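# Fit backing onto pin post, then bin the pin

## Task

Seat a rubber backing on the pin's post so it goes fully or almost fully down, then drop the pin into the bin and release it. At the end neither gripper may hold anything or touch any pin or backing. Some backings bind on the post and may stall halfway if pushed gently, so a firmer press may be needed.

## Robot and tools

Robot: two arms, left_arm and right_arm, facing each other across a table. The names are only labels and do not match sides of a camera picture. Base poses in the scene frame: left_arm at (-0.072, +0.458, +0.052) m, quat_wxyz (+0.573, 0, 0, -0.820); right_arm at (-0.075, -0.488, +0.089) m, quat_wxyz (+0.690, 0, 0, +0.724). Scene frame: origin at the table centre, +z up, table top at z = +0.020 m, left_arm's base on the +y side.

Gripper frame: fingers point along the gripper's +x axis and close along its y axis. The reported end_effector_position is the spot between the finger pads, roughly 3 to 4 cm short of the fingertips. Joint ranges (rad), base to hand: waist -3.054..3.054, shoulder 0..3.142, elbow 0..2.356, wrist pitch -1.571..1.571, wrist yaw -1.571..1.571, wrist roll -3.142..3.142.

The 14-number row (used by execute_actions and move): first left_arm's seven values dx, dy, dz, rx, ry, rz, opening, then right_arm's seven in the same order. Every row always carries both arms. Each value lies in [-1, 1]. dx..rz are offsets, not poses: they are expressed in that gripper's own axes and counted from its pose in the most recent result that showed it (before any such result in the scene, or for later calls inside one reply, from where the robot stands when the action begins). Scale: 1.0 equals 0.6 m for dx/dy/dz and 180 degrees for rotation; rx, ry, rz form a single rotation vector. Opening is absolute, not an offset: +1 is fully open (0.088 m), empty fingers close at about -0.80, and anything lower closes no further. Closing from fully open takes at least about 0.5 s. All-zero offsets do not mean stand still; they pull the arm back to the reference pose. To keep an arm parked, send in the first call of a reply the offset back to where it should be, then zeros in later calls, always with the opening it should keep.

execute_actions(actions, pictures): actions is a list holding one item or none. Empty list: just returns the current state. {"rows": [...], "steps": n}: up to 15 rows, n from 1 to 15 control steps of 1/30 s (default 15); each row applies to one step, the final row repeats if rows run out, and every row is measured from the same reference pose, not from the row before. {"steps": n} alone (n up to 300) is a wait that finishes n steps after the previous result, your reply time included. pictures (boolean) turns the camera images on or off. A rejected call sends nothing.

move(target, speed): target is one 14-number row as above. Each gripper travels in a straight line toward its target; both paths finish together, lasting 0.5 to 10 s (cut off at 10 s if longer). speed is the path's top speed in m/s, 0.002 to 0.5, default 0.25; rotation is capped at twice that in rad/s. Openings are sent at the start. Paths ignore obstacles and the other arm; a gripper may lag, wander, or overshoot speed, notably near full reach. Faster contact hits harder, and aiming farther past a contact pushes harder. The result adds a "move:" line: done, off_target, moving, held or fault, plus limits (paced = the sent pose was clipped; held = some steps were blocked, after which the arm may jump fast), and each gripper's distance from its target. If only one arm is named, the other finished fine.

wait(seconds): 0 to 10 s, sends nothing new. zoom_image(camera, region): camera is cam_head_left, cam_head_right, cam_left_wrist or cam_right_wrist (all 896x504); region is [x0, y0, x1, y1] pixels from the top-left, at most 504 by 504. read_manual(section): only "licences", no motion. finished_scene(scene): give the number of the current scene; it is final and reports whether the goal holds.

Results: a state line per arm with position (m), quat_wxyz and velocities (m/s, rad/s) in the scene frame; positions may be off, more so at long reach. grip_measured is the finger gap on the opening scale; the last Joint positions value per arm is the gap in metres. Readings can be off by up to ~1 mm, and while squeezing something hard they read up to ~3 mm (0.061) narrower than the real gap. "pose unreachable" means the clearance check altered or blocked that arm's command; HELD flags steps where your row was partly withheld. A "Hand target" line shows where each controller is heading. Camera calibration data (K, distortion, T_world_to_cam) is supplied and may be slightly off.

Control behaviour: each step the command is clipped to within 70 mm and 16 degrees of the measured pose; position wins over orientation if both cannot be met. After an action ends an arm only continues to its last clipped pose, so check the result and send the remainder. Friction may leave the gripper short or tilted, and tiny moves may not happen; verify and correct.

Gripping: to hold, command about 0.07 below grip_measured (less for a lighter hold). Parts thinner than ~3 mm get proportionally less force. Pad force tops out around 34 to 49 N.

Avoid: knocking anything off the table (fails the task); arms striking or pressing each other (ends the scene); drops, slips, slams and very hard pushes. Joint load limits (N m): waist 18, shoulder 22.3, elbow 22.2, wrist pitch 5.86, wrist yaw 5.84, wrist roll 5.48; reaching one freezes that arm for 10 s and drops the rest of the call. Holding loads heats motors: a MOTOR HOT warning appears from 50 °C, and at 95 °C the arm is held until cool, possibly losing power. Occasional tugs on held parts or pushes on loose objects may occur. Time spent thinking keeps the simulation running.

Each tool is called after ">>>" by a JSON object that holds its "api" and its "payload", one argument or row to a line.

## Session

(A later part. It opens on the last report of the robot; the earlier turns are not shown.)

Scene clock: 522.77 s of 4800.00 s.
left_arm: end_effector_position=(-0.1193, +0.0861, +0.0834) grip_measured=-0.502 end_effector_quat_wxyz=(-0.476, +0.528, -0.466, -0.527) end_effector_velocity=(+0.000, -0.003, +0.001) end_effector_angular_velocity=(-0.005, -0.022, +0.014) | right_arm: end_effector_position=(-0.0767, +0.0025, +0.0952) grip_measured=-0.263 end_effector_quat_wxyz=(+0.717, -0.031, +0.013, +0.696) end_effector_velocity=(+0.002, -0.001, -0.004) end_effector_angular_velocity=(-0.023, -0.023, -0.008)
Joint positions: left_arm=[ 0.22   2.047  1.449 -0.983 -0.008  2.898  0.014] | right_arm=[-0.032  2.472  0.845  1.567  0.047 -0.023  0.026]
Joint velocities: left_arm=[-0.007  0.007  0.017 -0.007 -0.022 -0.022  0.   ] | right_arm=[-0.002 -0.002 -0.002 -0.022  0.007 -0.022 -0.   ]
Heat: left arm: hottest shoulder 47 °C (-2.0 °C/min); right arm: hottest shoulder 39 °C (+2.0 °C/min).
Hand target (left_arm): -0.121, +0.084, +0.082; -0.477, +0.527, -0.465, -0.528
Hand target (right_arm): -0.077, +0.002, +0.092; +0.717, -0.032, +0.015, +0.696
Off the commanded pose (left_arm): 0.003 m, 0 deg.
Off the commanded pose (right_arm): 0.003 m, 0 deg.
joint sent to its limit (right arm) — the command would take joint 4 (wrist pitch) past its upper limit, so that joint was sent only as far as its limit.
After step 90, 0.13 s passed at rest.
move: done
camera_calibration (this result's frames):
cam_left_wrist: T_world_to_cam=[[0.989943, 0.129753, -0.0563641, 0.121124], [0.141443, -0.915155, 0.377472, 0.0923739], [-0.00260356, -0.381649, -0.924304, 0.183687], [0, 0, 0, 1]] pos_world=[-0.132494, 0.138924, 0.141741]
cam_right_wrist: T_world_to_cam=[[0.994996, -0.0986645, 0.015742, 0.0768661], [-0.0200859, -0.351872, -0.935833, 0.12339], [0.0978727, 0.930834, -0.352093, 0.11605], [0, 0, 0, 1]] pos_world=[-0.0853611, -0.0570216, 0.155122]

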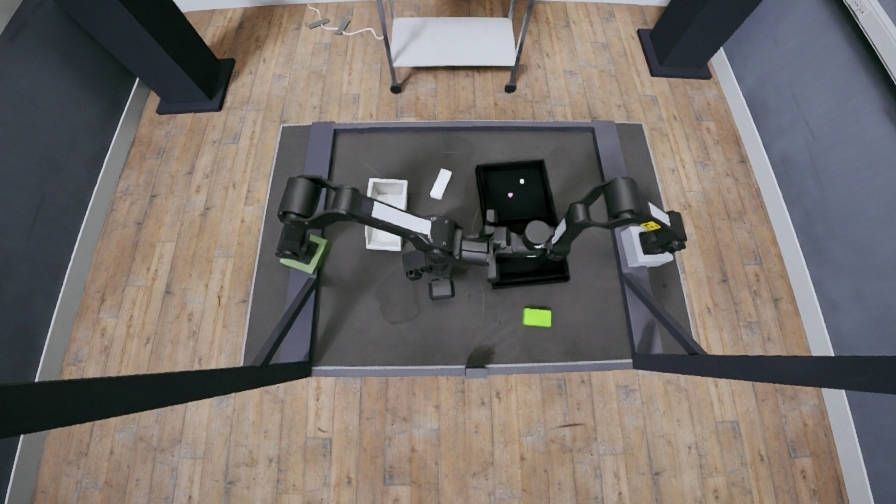

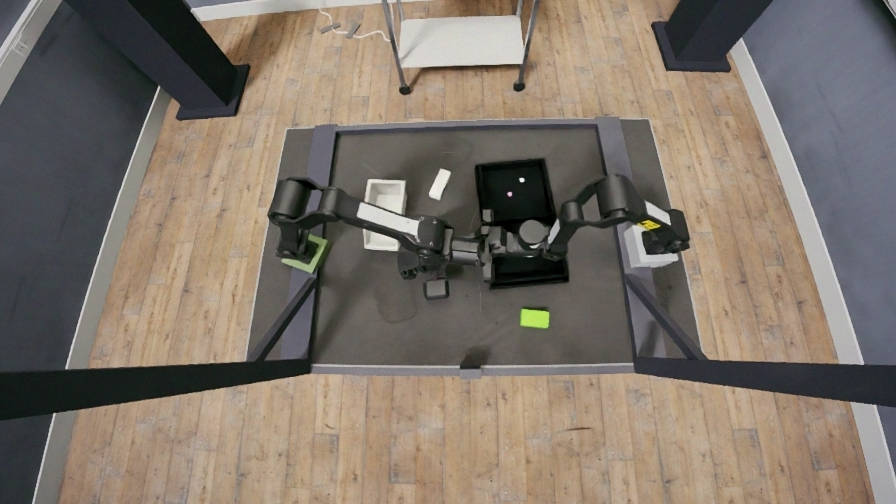

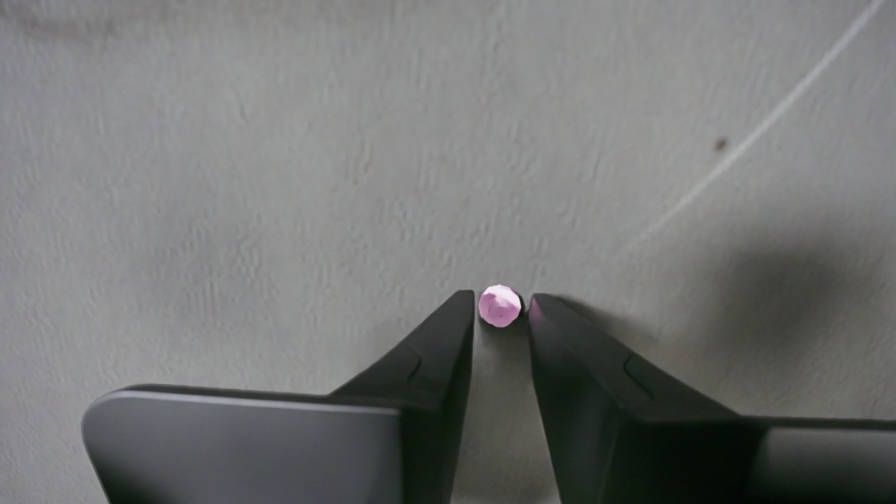

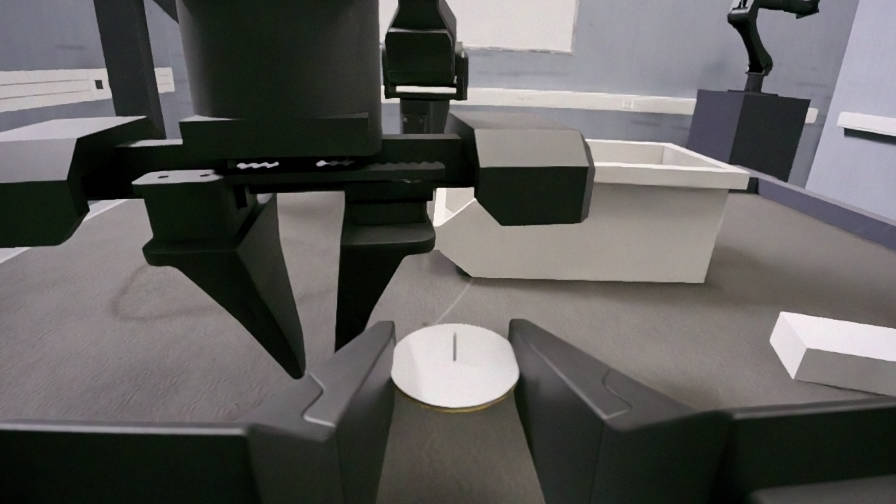

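Close to -0.66 to test height.

>>> {"api": "move", "payload": {
  "target": [0,0,0,0,0,0,-0.66,0,0,-0.005,0,0,0,-0.4]
}}

>>> {"api": "move", "payload": {
  "target": [0.012,0,0.003,0,0,0,-0.66,0,0,-0.005,0,0,0,-0.4],
  "speed": 0.01
}}

>>> {"api": "zoom_image", "payload": {
  "camera": "cam_left_wrist",
  "region": [400,200,600,400]
}}

Scene clock: 527.93 s of 4800.00 s.
left_arm: end_effector_position=(-0.1193, +0.0858, +0.0834) grip_measured=-0.657 end_effector_quat_wxyz=(-0.476, +0.528, -0.466, -0.527) end_effector_velocity=(+0.000, +0.002, +0.000) end_effector_angular_velocity=(+0.006, -0.008, +0.019) | right_arm: end_effector_position=(-0.0767, +0.0025, +0.0952) grip_measured=-0.263 end_effector_quat_wxyz=(+0.717, -0.031, +0.013, +0.696) end_effector_velocity=(-0.002, +0.000, +0.001) end_effector_angular_velocity=(-0.003, -0.021, +0.021)
Joint positions: left_arm=[ 0.22   2.048  1.451 -0.984 -0.008  2.898  0.007] | right_arm=[-0.032  2.472  0.845  1.567  0.047 -0.023  0.026]
Joint velocities: left_arm=[-0.002 -0.002 -0.002 -0.007 -0.007 -0.022 -0.   ] | right_arm=[-0.002 -0.007 -0.002 -0.007 -0.022 -0.022 -0.   ]
Heat: left arm: hottest shoulder 45 °C (-3.0 °C/min); right arm: hottest shoulder 40 °C (+2.0 °C/min).
Hand target (left_arm): -0.119, +0.086, +0.083; -0.476, +0.528, -0.466, -0.527
Hand target (right_arm): -0.077, +0.002, +0.092; +0.717, -0.032, +0.015, +0.696
Off the commanded pose (left_arm): 0.000 m, 0 deg.
Off the commanded pose (right_arm): 0.003 m, 0 deg.
joint sent to its limit (right arm) — the command would take joint 4 (wrist pitch) past its upper limit, so that joint was sent only as far as its limit.
After step 90, 1.47 s passed at rest.
move: done
camera_calibration (this result's frames):
cam_left_wrist: T_world_to_cam=[[0.989946, 0.129775, -0.0562658, 0.121182], [0.141424, -0.915298, 0.377133, 0.0921717], [-0.00255762, -0.381299, -0.924448, 0.183618], [0, 0, 0, 1]] pos_world=[-0.132529, 0.138651, 0.141803]
cam_right_wrist: T_world_to_cam=[[0.994996, -0.0986645, 0.015742, 0.0768661], [-0.0200859, -0.351872, -0.935833, 0.12339], [0.0978727, 0.930834, -0.352093, 0.11605], [0, 0, 0, 1]] pos_world=[-0.0853611, -0.0570216, 0.155122]

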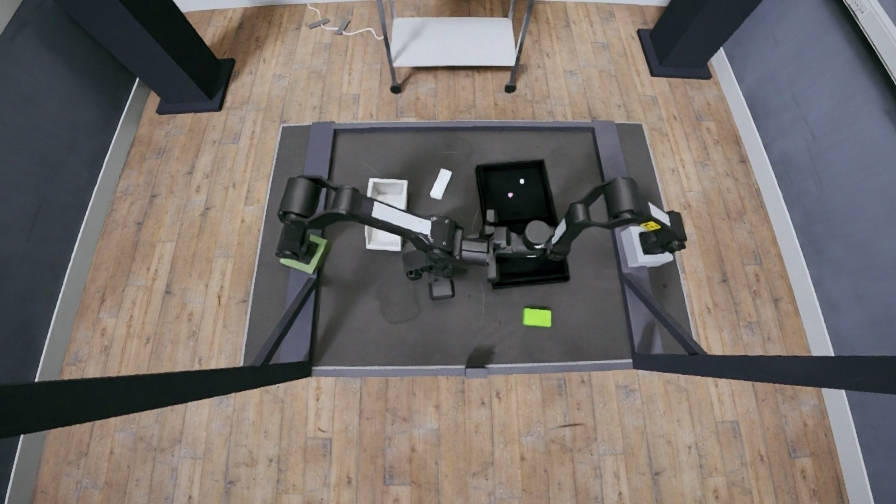

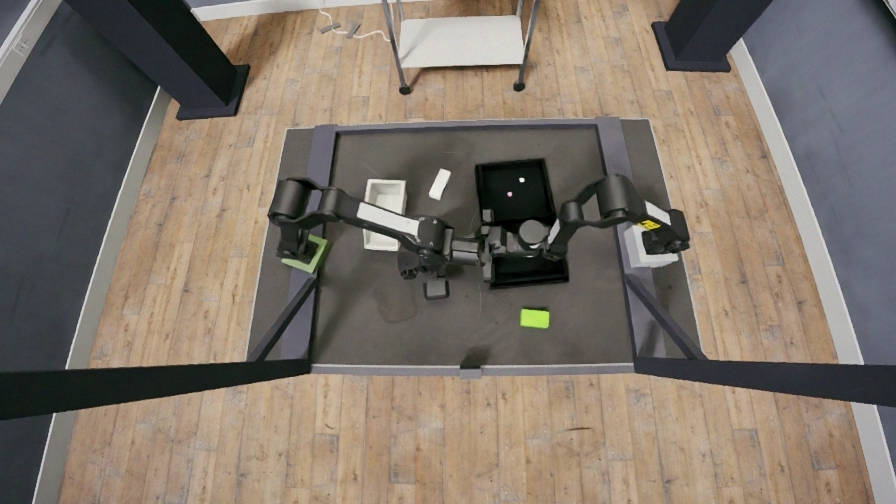

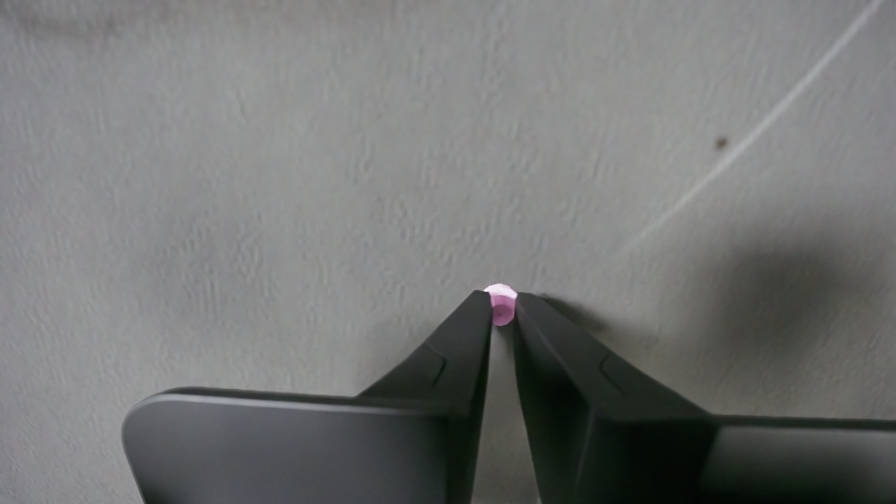

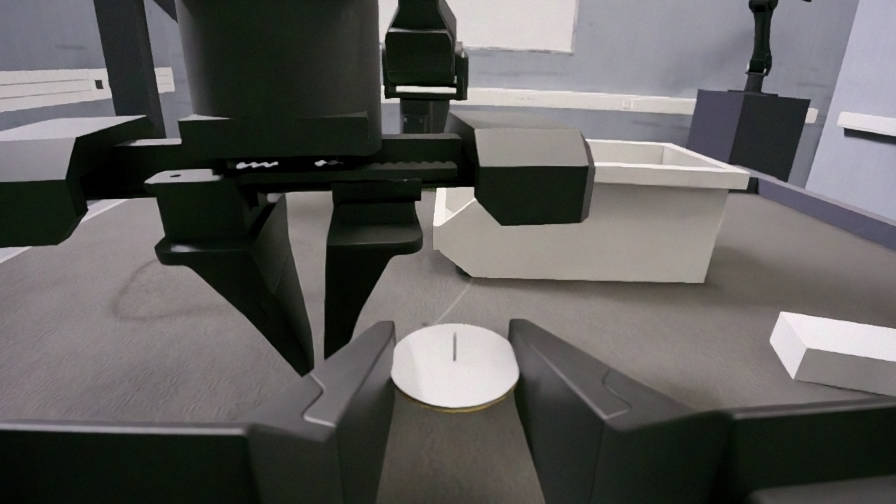

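Scene clock: 528.90 s of 4800.00 s.
left_arm: end_effector_position=(-0.1195, +0.0846, +0.0802) grip_measured=-0.658 end_effector_quat_wxyz=(-0.473, +0.530, -0.469, -0.525) end_effector_velocity=(+0.000, +0.000, -0.001) end_effector_angular_velocity=(-0.003, -0.007, +0.005) | right_arm: end_effector_position=(-0.0767, +0.0025, +0.0952) grip_measured=-0.263 end_effector_quat_wxyz=(+0.717, -0.031, +0.013, +0.696) end_effector_velocity=(+0.000, -0.000, +0.002) end_effector_angular_velocity=(+0.008, +0.008, +0.004)
Joint positions: left_arm=[ 0.22   2.048  1.437 -0.959 -0.008  2.898  0.007] | right_arm=[-0.032  2.472  0.845  1.567  0.047 -0.024  0.026]
Joint velocities: left_arm=[-0.002 -0.002 -0.007  0.007 -0.007 -0.007 -0.   ] | right_arm=[-0.002 -0.002 -0.002  0.007 -0.007  0.007 -0.   ]
Heat: left arm: hottest shoulder 45 °C (-3.0 °C/min); right arm: hottest shoulder 40 °C (+2.0 °C/min).
Hand target (left_arm): -0.120, +0.088, +0.076; -0.476, +0.528, -0.466, -0.527
Hand target (right_arm): -0.077, +0.002, +0.092; +0.717, -0.032, +0.015, +0.696
Off the commanded pose (left_arm): 0.005 m, 1 deg.
Off the commanded pose (right_arm): 0.003 m, 0 deg.
joint sent to its limit (right arm) — the command would take joint 4 (wrist pitch) past its upper limit, so that joint was sent only as far as its limit.
move: done
camera_calibration (this result's frames):
cam_left_wrist: T_world_to_cam=[[0.98986, 0.12912, -0.0592103, 0.121606], [0.141994, -0.910961, 0.387283, 0.0911627], [-0.00393245, -0.391764, -0.920058, 0.180505], [0, 0, 0, 1]] pos_world=[-0.132607, 0.138059, 0.137969]
cam_right_wrist: T_world_to_cam=[[0.994992, -0.0986413, 0.0161218, 0.0768296], [-0.0197216, -0.351883, -0.935836, 0.123418], [0.0979851, 0.930832, -0.352066, 0.116056], [0, 0, 0, 1]] pos_world=[-0.0853826, -0.0570211, 0.15512]

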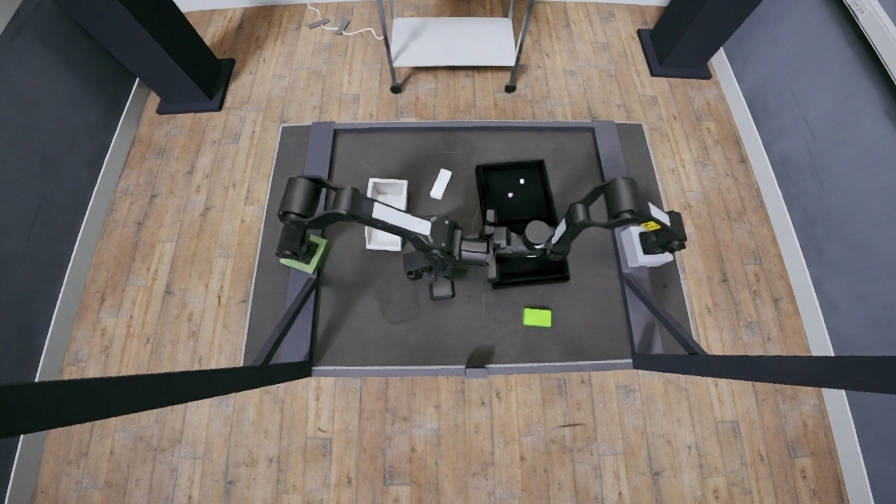

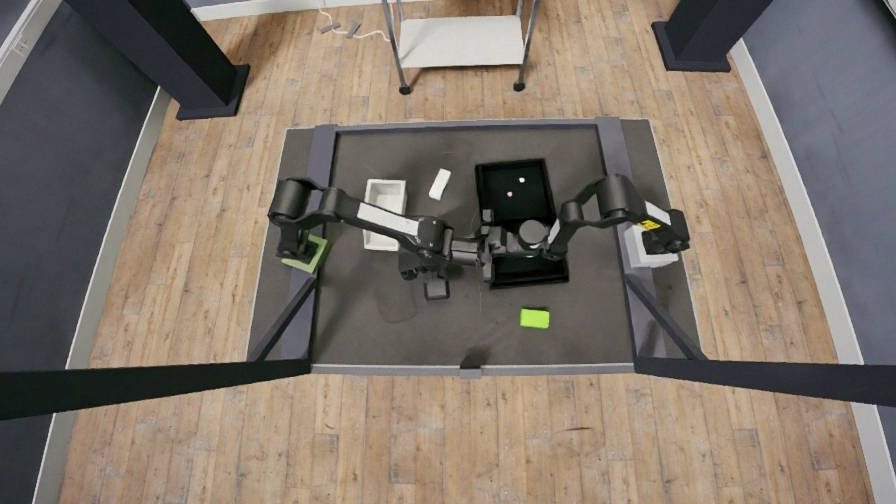

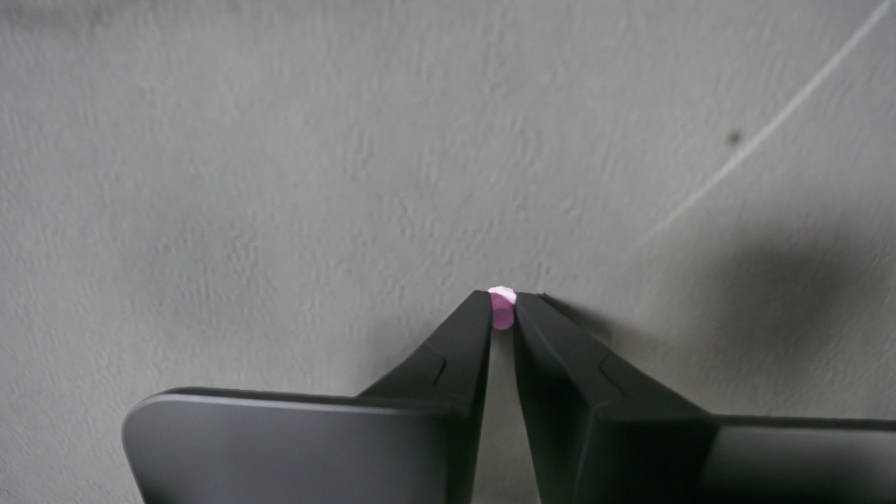

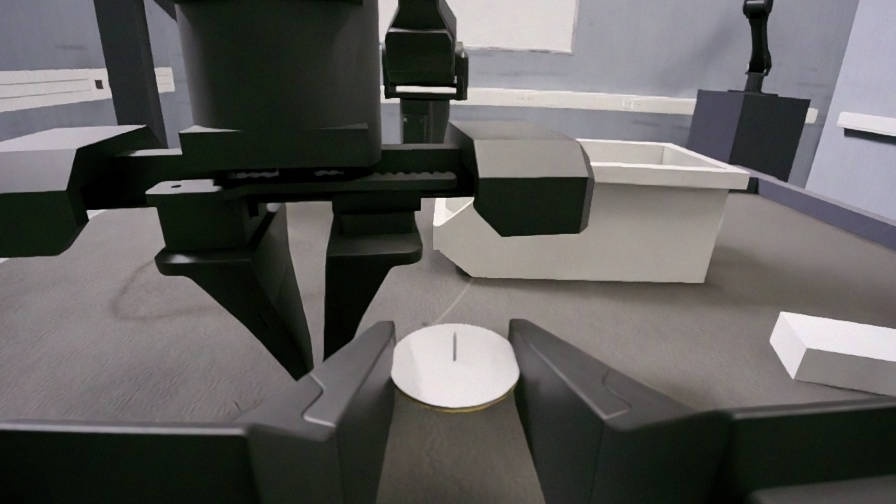

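Region (400, 200, 600, 400) of cam_left_wrist's 896x504 image, scaled by 2.520, with more detail than that image has.

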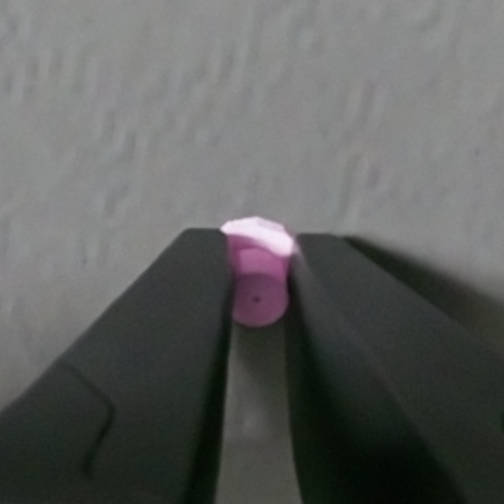

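Good. Grip, lift, move over.

>>> {"api": "move", "payload": {
  "target": [0,0,0,0,0,0,-0.88,0,0,-0.005,0,0,0,-0.4]
}}

>>> {"api": "move", "payload": {
  "target": [-0.15,0,0,0,0,0,-0.88,0,0,-0.005,0,0,0,-0.4],
  "speed": 0.08
}}

Scene clock: 531.67 s of 4800.00 s.
left_arm: end_effector_position=(-0.1195, +0.0847, +0.0800) grip_measured=-0.767 end_effector_quat_wxyz=(-0.473, +0.530, -0.469, -0.525) end_effector_velocity=(+0.001, +0.005, +0.000) end_effector_angular_velocity=(+0.021, -0.010, +0.005) | right_arm: end_effector_position=(-0.0767, +0.0025, +0.0952) grip_measured=-0.263 end_effector_quat_wxyz=(+0.717, -0.031, +0.013, +0.696) end_effector_velocity=(+0.000, +0.001, -0.003) end_effector_angular_velocity=(-0.018, -0.022, +0.006)
Joint positions: left_arm=[ 0.22   2.048  1.436 -0.958 -0.008  2.898  0.001] | right_arm=[-0.032  2.472  0.845  1.567  0.047 -0.024  0.026]
Joint velocities: left_arm=[-0.002 -0.002 -0.002 -0.022 -0.007 -0.007 -0.   ] | right_arm=[-0.002 -0.002  0.002 -0.022 -0.007 -0.022 -0.   ]
Heat: left arm: hottest shoulder 45 °C (-3.0 °C/min); right arm: hottest shoulder 40 °C (+1.0 °C/min).
Hand target (left_arm): -0.119, +0.085, +0.080; -0.473, +0.530, -0.469, -0.525
Hand target (right_arm): -0.077, +0.002, +0.092; +0.717, -0.032, +0.015, +0.696
Off the commanded pose (left_arm): 0.000 m, 0 deg.
Off the commanded pose (right_arm): 0.003 m, 0 deg.
joint sent to its limit (right arm) — the command would take joint 4 (wrist pitch) past its upper limit, so that joint was sent only as far as its limit.
move: done
camera_calibration (this result's frames):
cam_left_wrist: T_world_to_cam=[[0.98986, 0.12912, -0.0592103, 0.121577], [0.141994, -0.910961, 0.387283, 0.091294], [-0.00393245, -0.391764, -0.920058, 0.180367], [0, 0, 0, 1]] pos_world=[-0.132598, 0.138129, 0.13779]
cam_right_wrist: T_world_to_cam=[[0.994992, -0.0986413, 0.0161218, 0.0768296], [-0.0197216, -0.351883, -0.935836, 0.123418], [0.0979851, 0.930832, -0.352066, 0.116056], [0, 0, 0, 1]] pos_world=[-0.0853826, -0.0570211, 0.15512]

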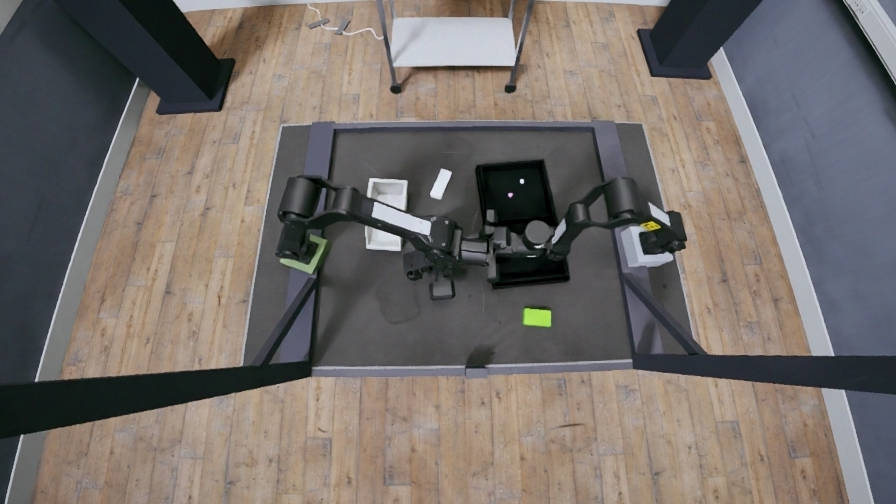

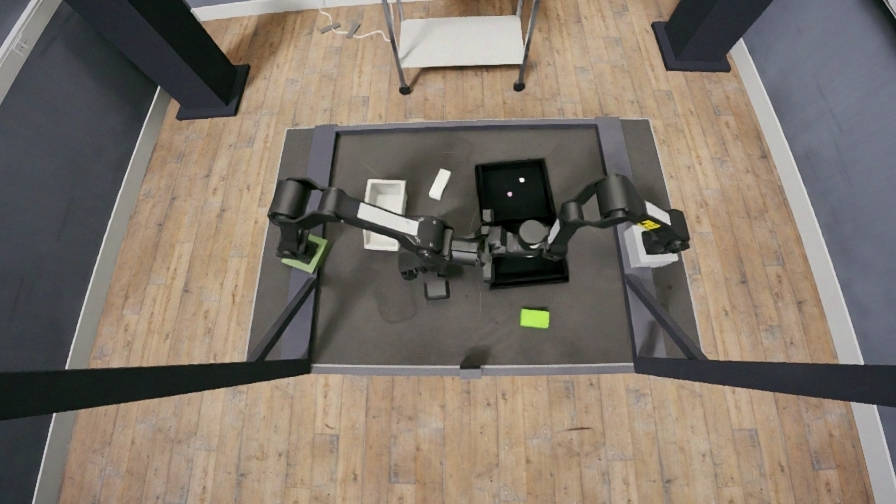

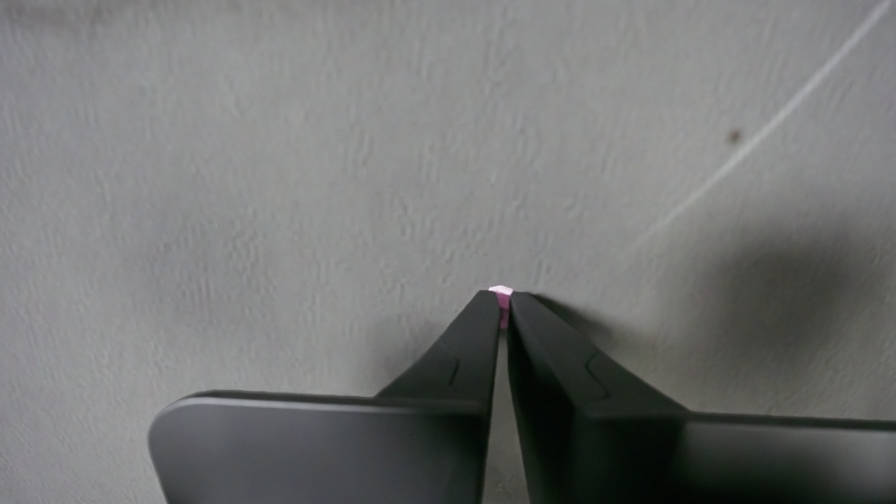

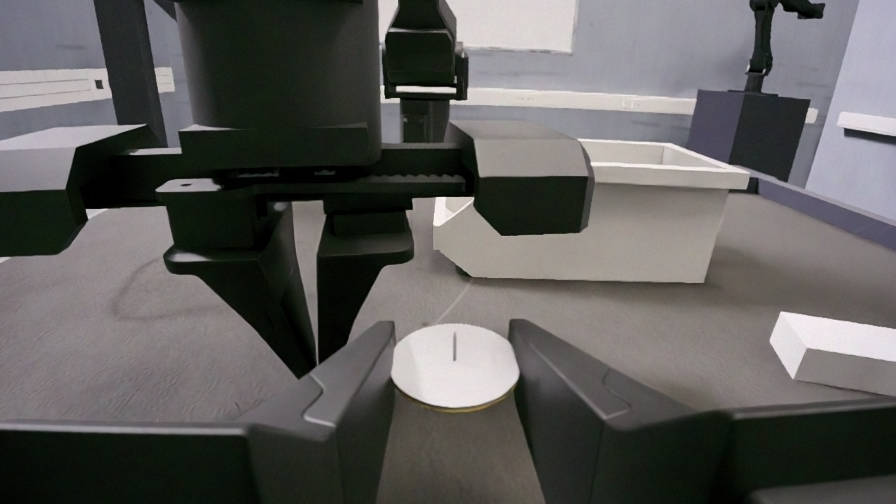

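Scene clock: 533.20 s of 4800.00 s.
left_arm: end_effector_position=(-0.1191, +0.0878, +0.1622) grip_measured=-0.767 end_effector_quat_wxyz=(-0.479, +0.526, -0.463, -0.529) end_effector_velocity=(+0.002, -0.002, +0.004) end_effector_angular_velocity=(-0.008, -0.006, +0.010) | right_arm: end_effector_position=(-0.0767, +0.0025, +0.0952) grip_measured=-0.263 end_effector_quat_wxyz=(+0.717, -0.031, +0.013, +0.696) end_effector_velocity=(+0.002, +0.001, +0.003) end_effector_angular_velocity=(+0.012, -0.008, -0.009)
Joint positions: left_arm=[ 0.22   1.985  1.678 -1.285 -0.008  2.898  0.001] | right_arm=[-0.032  2.472  0.845  1.567  0.047 -0.024  0.026]
Joint velocities: left_arm=[ 0.002 -0.002  0.012 -0.007 -0.007 -0.007 -0.   ] | right_arm=[-0.002 -0.002  0.002  0.007  0.007 -0.007 -0.   ]
Heat: left arm: hottest shoulder 45 °C (-4.1 °C/min); right arm: hottest shoulder 40 °C (+1.0 °C/min).
Hand target (left_arm): -0.119, +0.086, +0.170; -0.472, +0.530, -0.469, -0.525
Hand target (right_arm): -0.077, +0.002, +0.092; +0.717, -0.032, +0.015, +0.696
Off the commanded pose (left_arm): 0.008 m, 1 deg.
Off the commanded pose (right_arm): 0.003 m, 0 deg.
joint sent to its limit (right arm) — the command would take joint 4 (wrist pitch) past its upper limit, so that joint was sent only as far as its limit.
move: done
camera_calibration (this result's frames):
cam_left_wrist: T_world_to_cam=[[0.99002, 0.130336, -0.0536095, 0.124625], [0.140924, -0.919102, 0.367956, 0.0660071], [-0.00131476, -0.371839, -0.928296, 0.257175], [0, 0, 0, 1]] pos_world=[-0.132345, 0.140052, 0.221128]
cam_right_wrist: T_world_to_cam=[[0.994992, -0.0986413, 0.0161218, 0.0768296], [-0.0197216, -0.351883, -0.935836, 0.123418], [0.0979851, 0.930832, -0.352066, 0.116056], [0, 0, 0, 1]] pos_world=[-0.0853826, -0.0570211, 0.15512]

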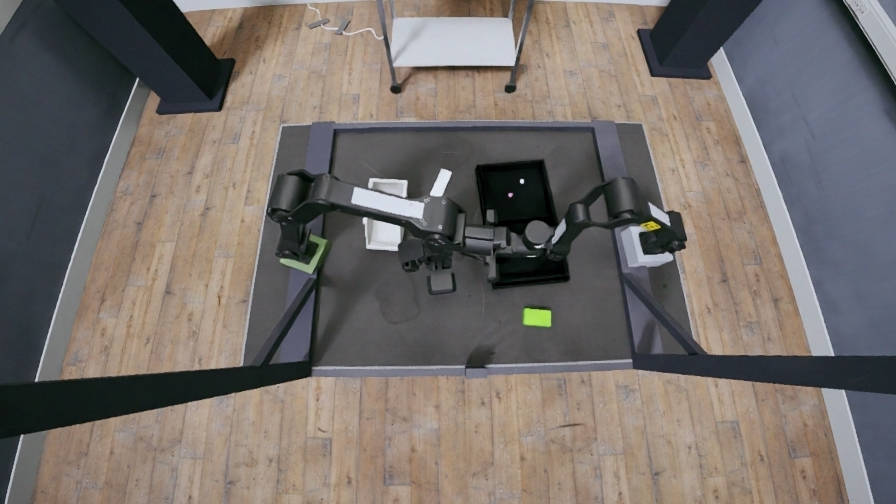

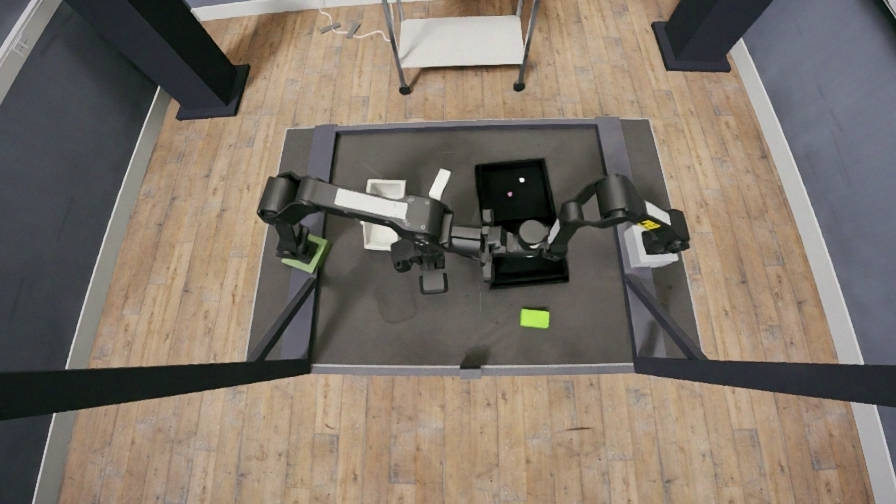

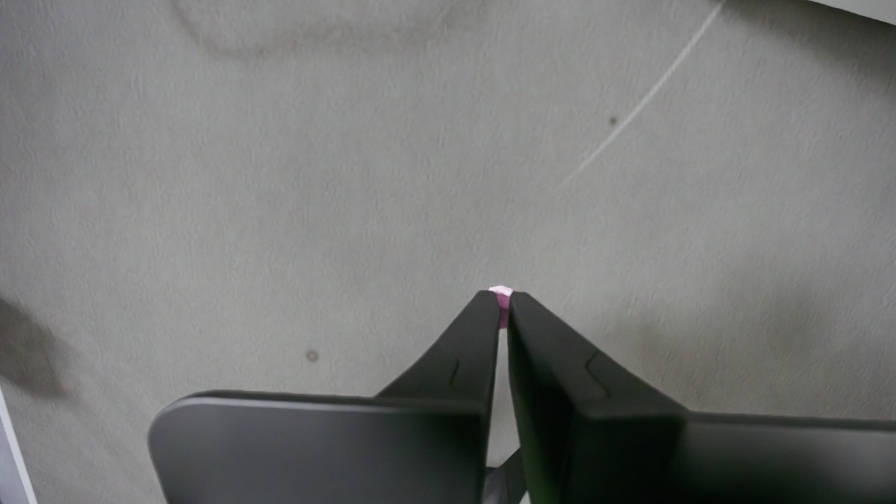

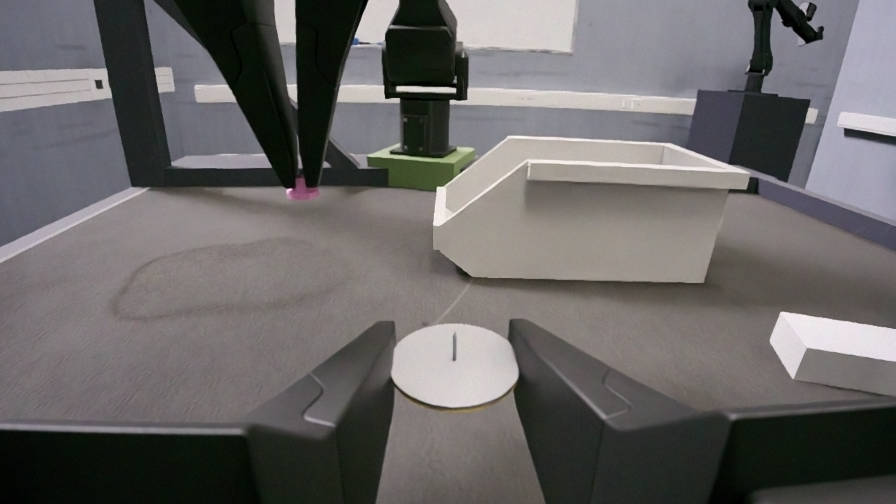

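>>> {"api": "move", "payload": {
  "target": [-0.008,-0.069,-0.125,0,0,0,-0.88,0,0,-0.005,0,0,0,-0.4],
  "speed": 0.05
}}

Scene clock: 537.53 s of 4800.00 s.
left_arm: end_effector_position=(-0.0714, +0.0200, +0.1696) grip_measured=-0.767 end_effector_quat_wxyz=(-0.476, +0.527, -0.464, -0.530) end_effector_velocity=(+0.000, -0.002, +0.004) end_effector_angular_velocity=(-0.003, -0.007, +0.005) | right_arm: end_effector_position=(-0.0767, +0.0025, +0.0952) grip_measured=-0.263 end_effector_quat_wxyz=(+0.717, -0.031, +0.013, +0.696) end_effector_velocity=(+0.000, +0.001, +0.003) end_effector_angular_velocity=(+0.012, -0.007, +0.005)
Joint positions: left_arm=[ 0.349  2.276  2.161 -1.471 -0.008  3.023  0.001] | right_arm=[-0.032  2.472  0.845  1.567  0.047 -0.024  0.026]
Joint velocities: left_arm=[-0.002  0.012  0.037 -0.022 -0.007 -0.007 -0.   ] | right_arm=[-0.002 -0.002  0.002  0.007 -0.007 -0.007 -0.   ]
Heat: left arm: hottest shoulder 44 °C (-4.0 °C/min); right arm: hottest shoulder 41 °C (+1.0 °C/min).
Hand target (left_arm): -0.070, +0.018, +0.167; -0.479, +0.525, -0.463, -0.530
Hand target (right_arm): -0.077, +0.002, +0.092; +0.717, -0.032, +0.015, +0.696
Off the commanded pose (left_arm): 0.004 m, 0 deg.
Off the commanded pose (right_arm): 0.003 m, 0 deg.
joint sent to its limit (right arm) — the command would take joint 4 (wrist pitch) past its upper limit, so that joint was sent only as far as its limit.
move: done
camera_calibration (this result's frames):
cam_left_wrist: T_world_to_cam=[[0.989469, 0.133133, -0.0568018, 0.087071], [0.144721, -0.917, 0.371708, -0.00619895], [-0.00260042, -0.376014, -0.92661, 0.238574], [0, 0, 0, 1]] pos_world=[-0.0846366, 0.0724306, 0.228315]
cam_right_wrist: T_world_to_cam=[[0.994992, -0.0986413, 0.0161218, 0.0768296], [-0.0197216, -0.351883, -0.935836, 0.123418], [0.0979851, 0.930832, -0.352066, 0.116056], [0, 0, 0, 1]] pos_world=[-0.0853826, -0.0570211, 0.15512]

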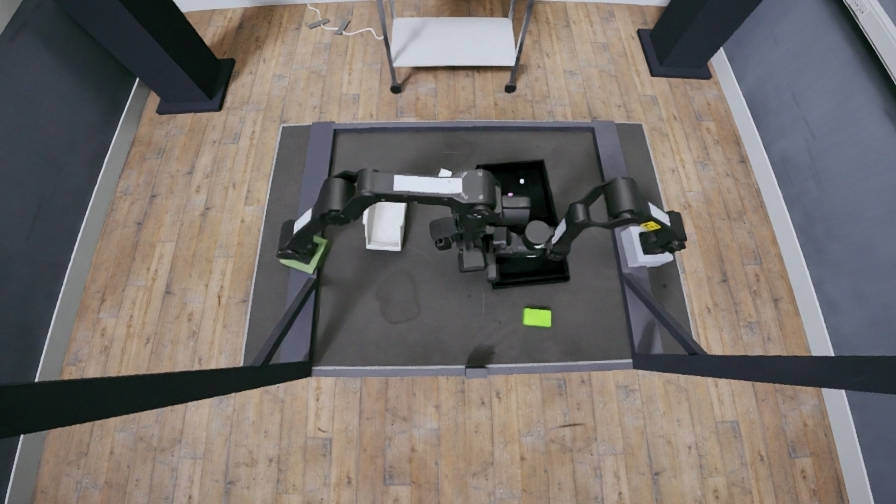

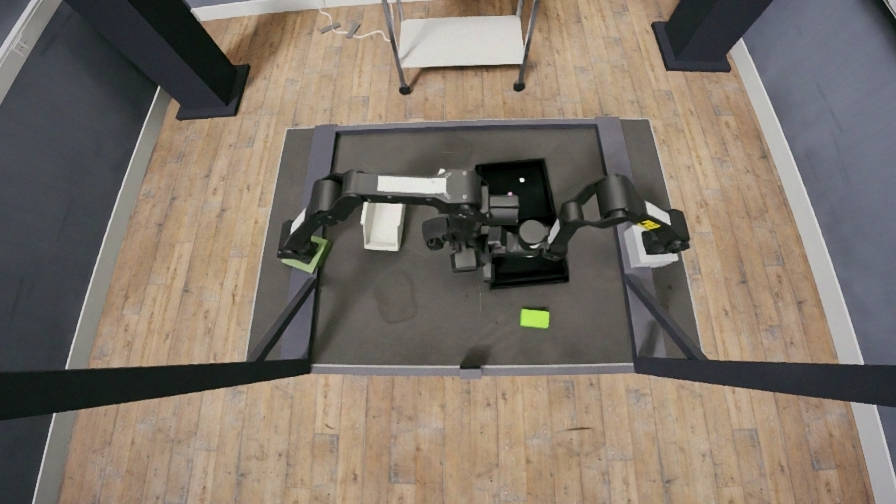

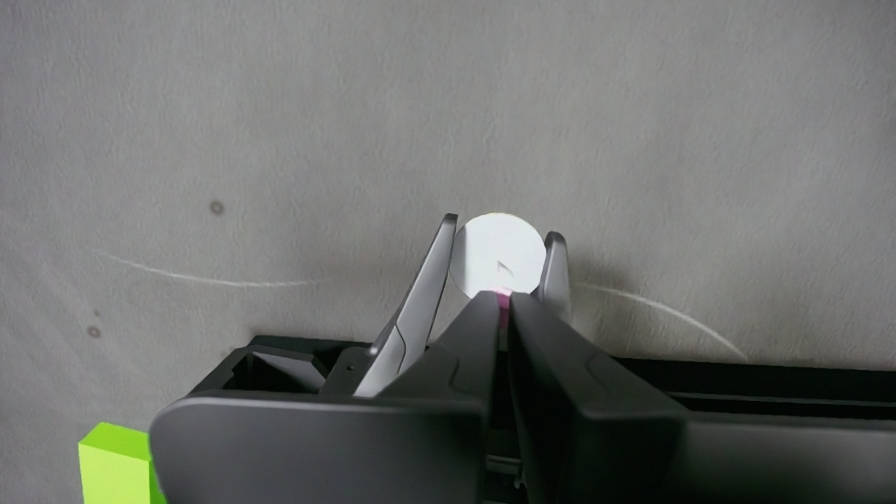

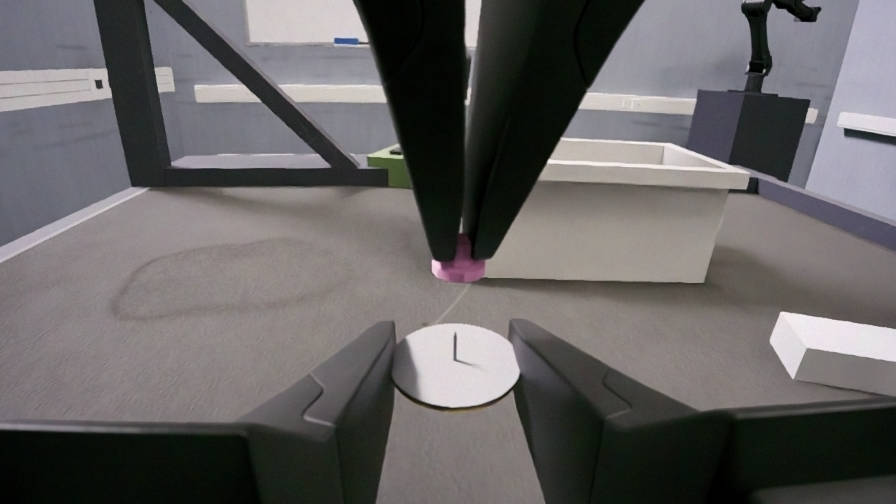

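>>> {"api": "move", "payload": {
  "target": [0.018,0,0.003,0,0,0,-0.88,0,0,-0.005,0,0,0,-0.4],
  "speed": 0.01
}}

>>> {"api": "zoom_image", "payload": {
  "camera": "cam_left_wrist",
  "region": [400,180,600,380]
}}

>>> {"api": "zoom_image", "payload": {
  "camera": "cam_right_wrist",
  "region": [370,250,550,430]
}}

Scene clock: 547.43 s of 4800.00 s.
left_arm: end_effector_position=(-0.0714, +0.0201, +0.1545) grip_measured=-0.767 end_effector_quat_wxyz=(-0.479, +0.524, -0.462, -0.532) end_effector_velocity=(+0.000, +0.003, -0.001) end_effector_angular_velocity=(+0.012, -0.007, -0.025) | right_arm: end_effector_position=(-0.0767, +0.0025, +0.0952) grip_measured=-0.263 end_effector_quat_wxyz=(+0.717, -0.031, +0.012, +0.696) end_effector_velocity=(+0.000, -0.001, -0.004) end_effector_angular_velocity=(-0.022, +0.007, +0.004)
Joint positions: left_arm=[ 0.349  2.278  2.103 -1.42  -0.008  3.024  0.001] | right_arm=[-0.032  2.472  0.845  1.567  0.047 -0.024  0.026]
Joint velocities: left_arm=[-0.002 -0.002 -0.007 -0.007 -0.007  0.022 -0.   ] | right_arm=[-0.002 -0.002 -0.002 -0.022 -0.007  0.007 -0.   ]
Heat: left arm: hottest shoulder 43 °C (-8.0 °C/min); right arm: hottest shoulder 41 °C (+3.0 °C/min).
Hand target (left_arm): -0.072, +0.022, +0.159; -0.476, +0.527, -0.464, -0.530
Hand target (right_arm): -0.077, +0.002, +0.092; +0.717, -0.033, +0.014, +0.696
Off the commanded pose (left_arm): 0.005 m, 1 deg.
Off the commanded pose (right_arm): 0.003 m, 0 deg.
joint sent to its limit (right arm) — the command would take joint 4 (wrist pitch) past its upper limit, so that joint was sent only as far as its limit.
After step 90, 5.53 s passed at rest.
move: done
camera_calibration (this result's frames):
cam_left_wrist: T_world_to_cam=[[0.98952, 0.133249, -0.0556223, 0.0860147], [0.144367, -0.920282, 0.363647, 0.000819754], [-0.00273249, -0.367866, -0.929875, 0.224926], [0, 0, 0, 1]] pos_world=[-0.0846171, 0.0720355, 0.213639]
cam_right_wrist: T_world_to_cam=[[0.994989, -0.098618, 0.0165016, 0.0767931], [-0.0193572, -0.351894, -0.93584, 0.123446], [0.0980975, 0.93083, -0.352039, 0.116062], [0, 0, 0, 1]] pos_world=[-0.085404, -0.0570206, 0.155117]

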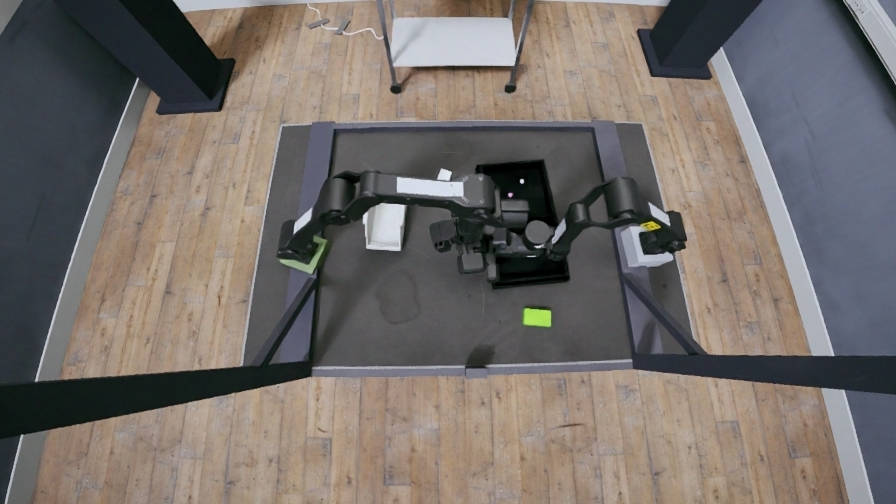

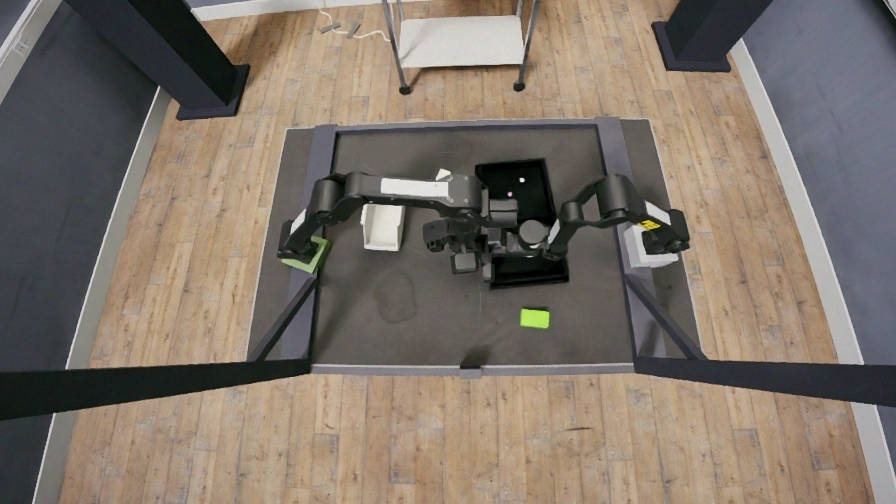

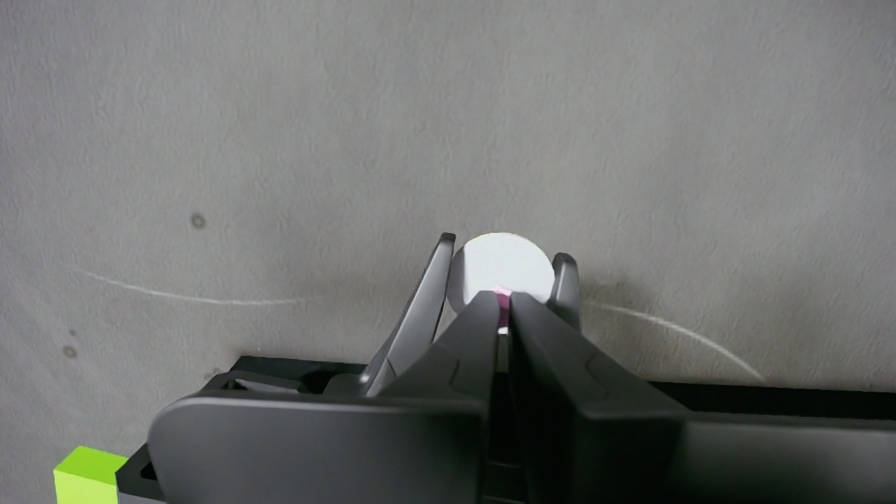

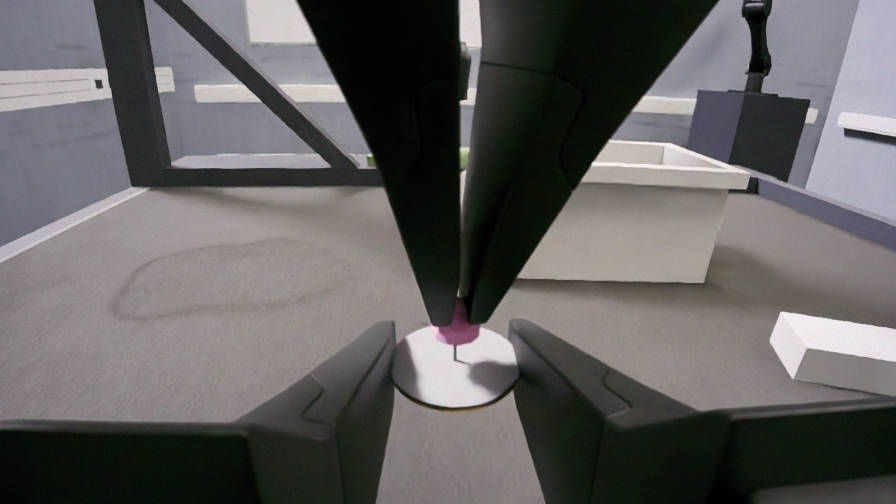

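Region (400, 180, 600, 380) of cam_left_wrist's 896x504 image, scaled by 2.520, with more detail than that image has.

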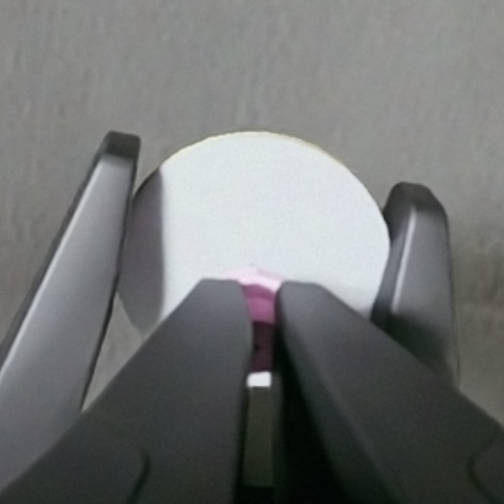

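Region (370, 250, 550, 430) of cam_right_wrist's 896x504 image, scaled by 2.800, with more detail than that image has.

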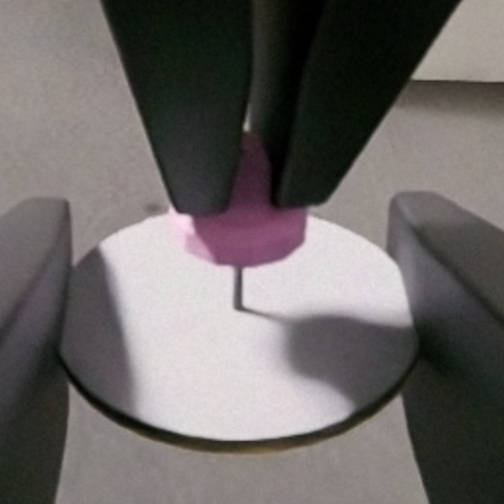

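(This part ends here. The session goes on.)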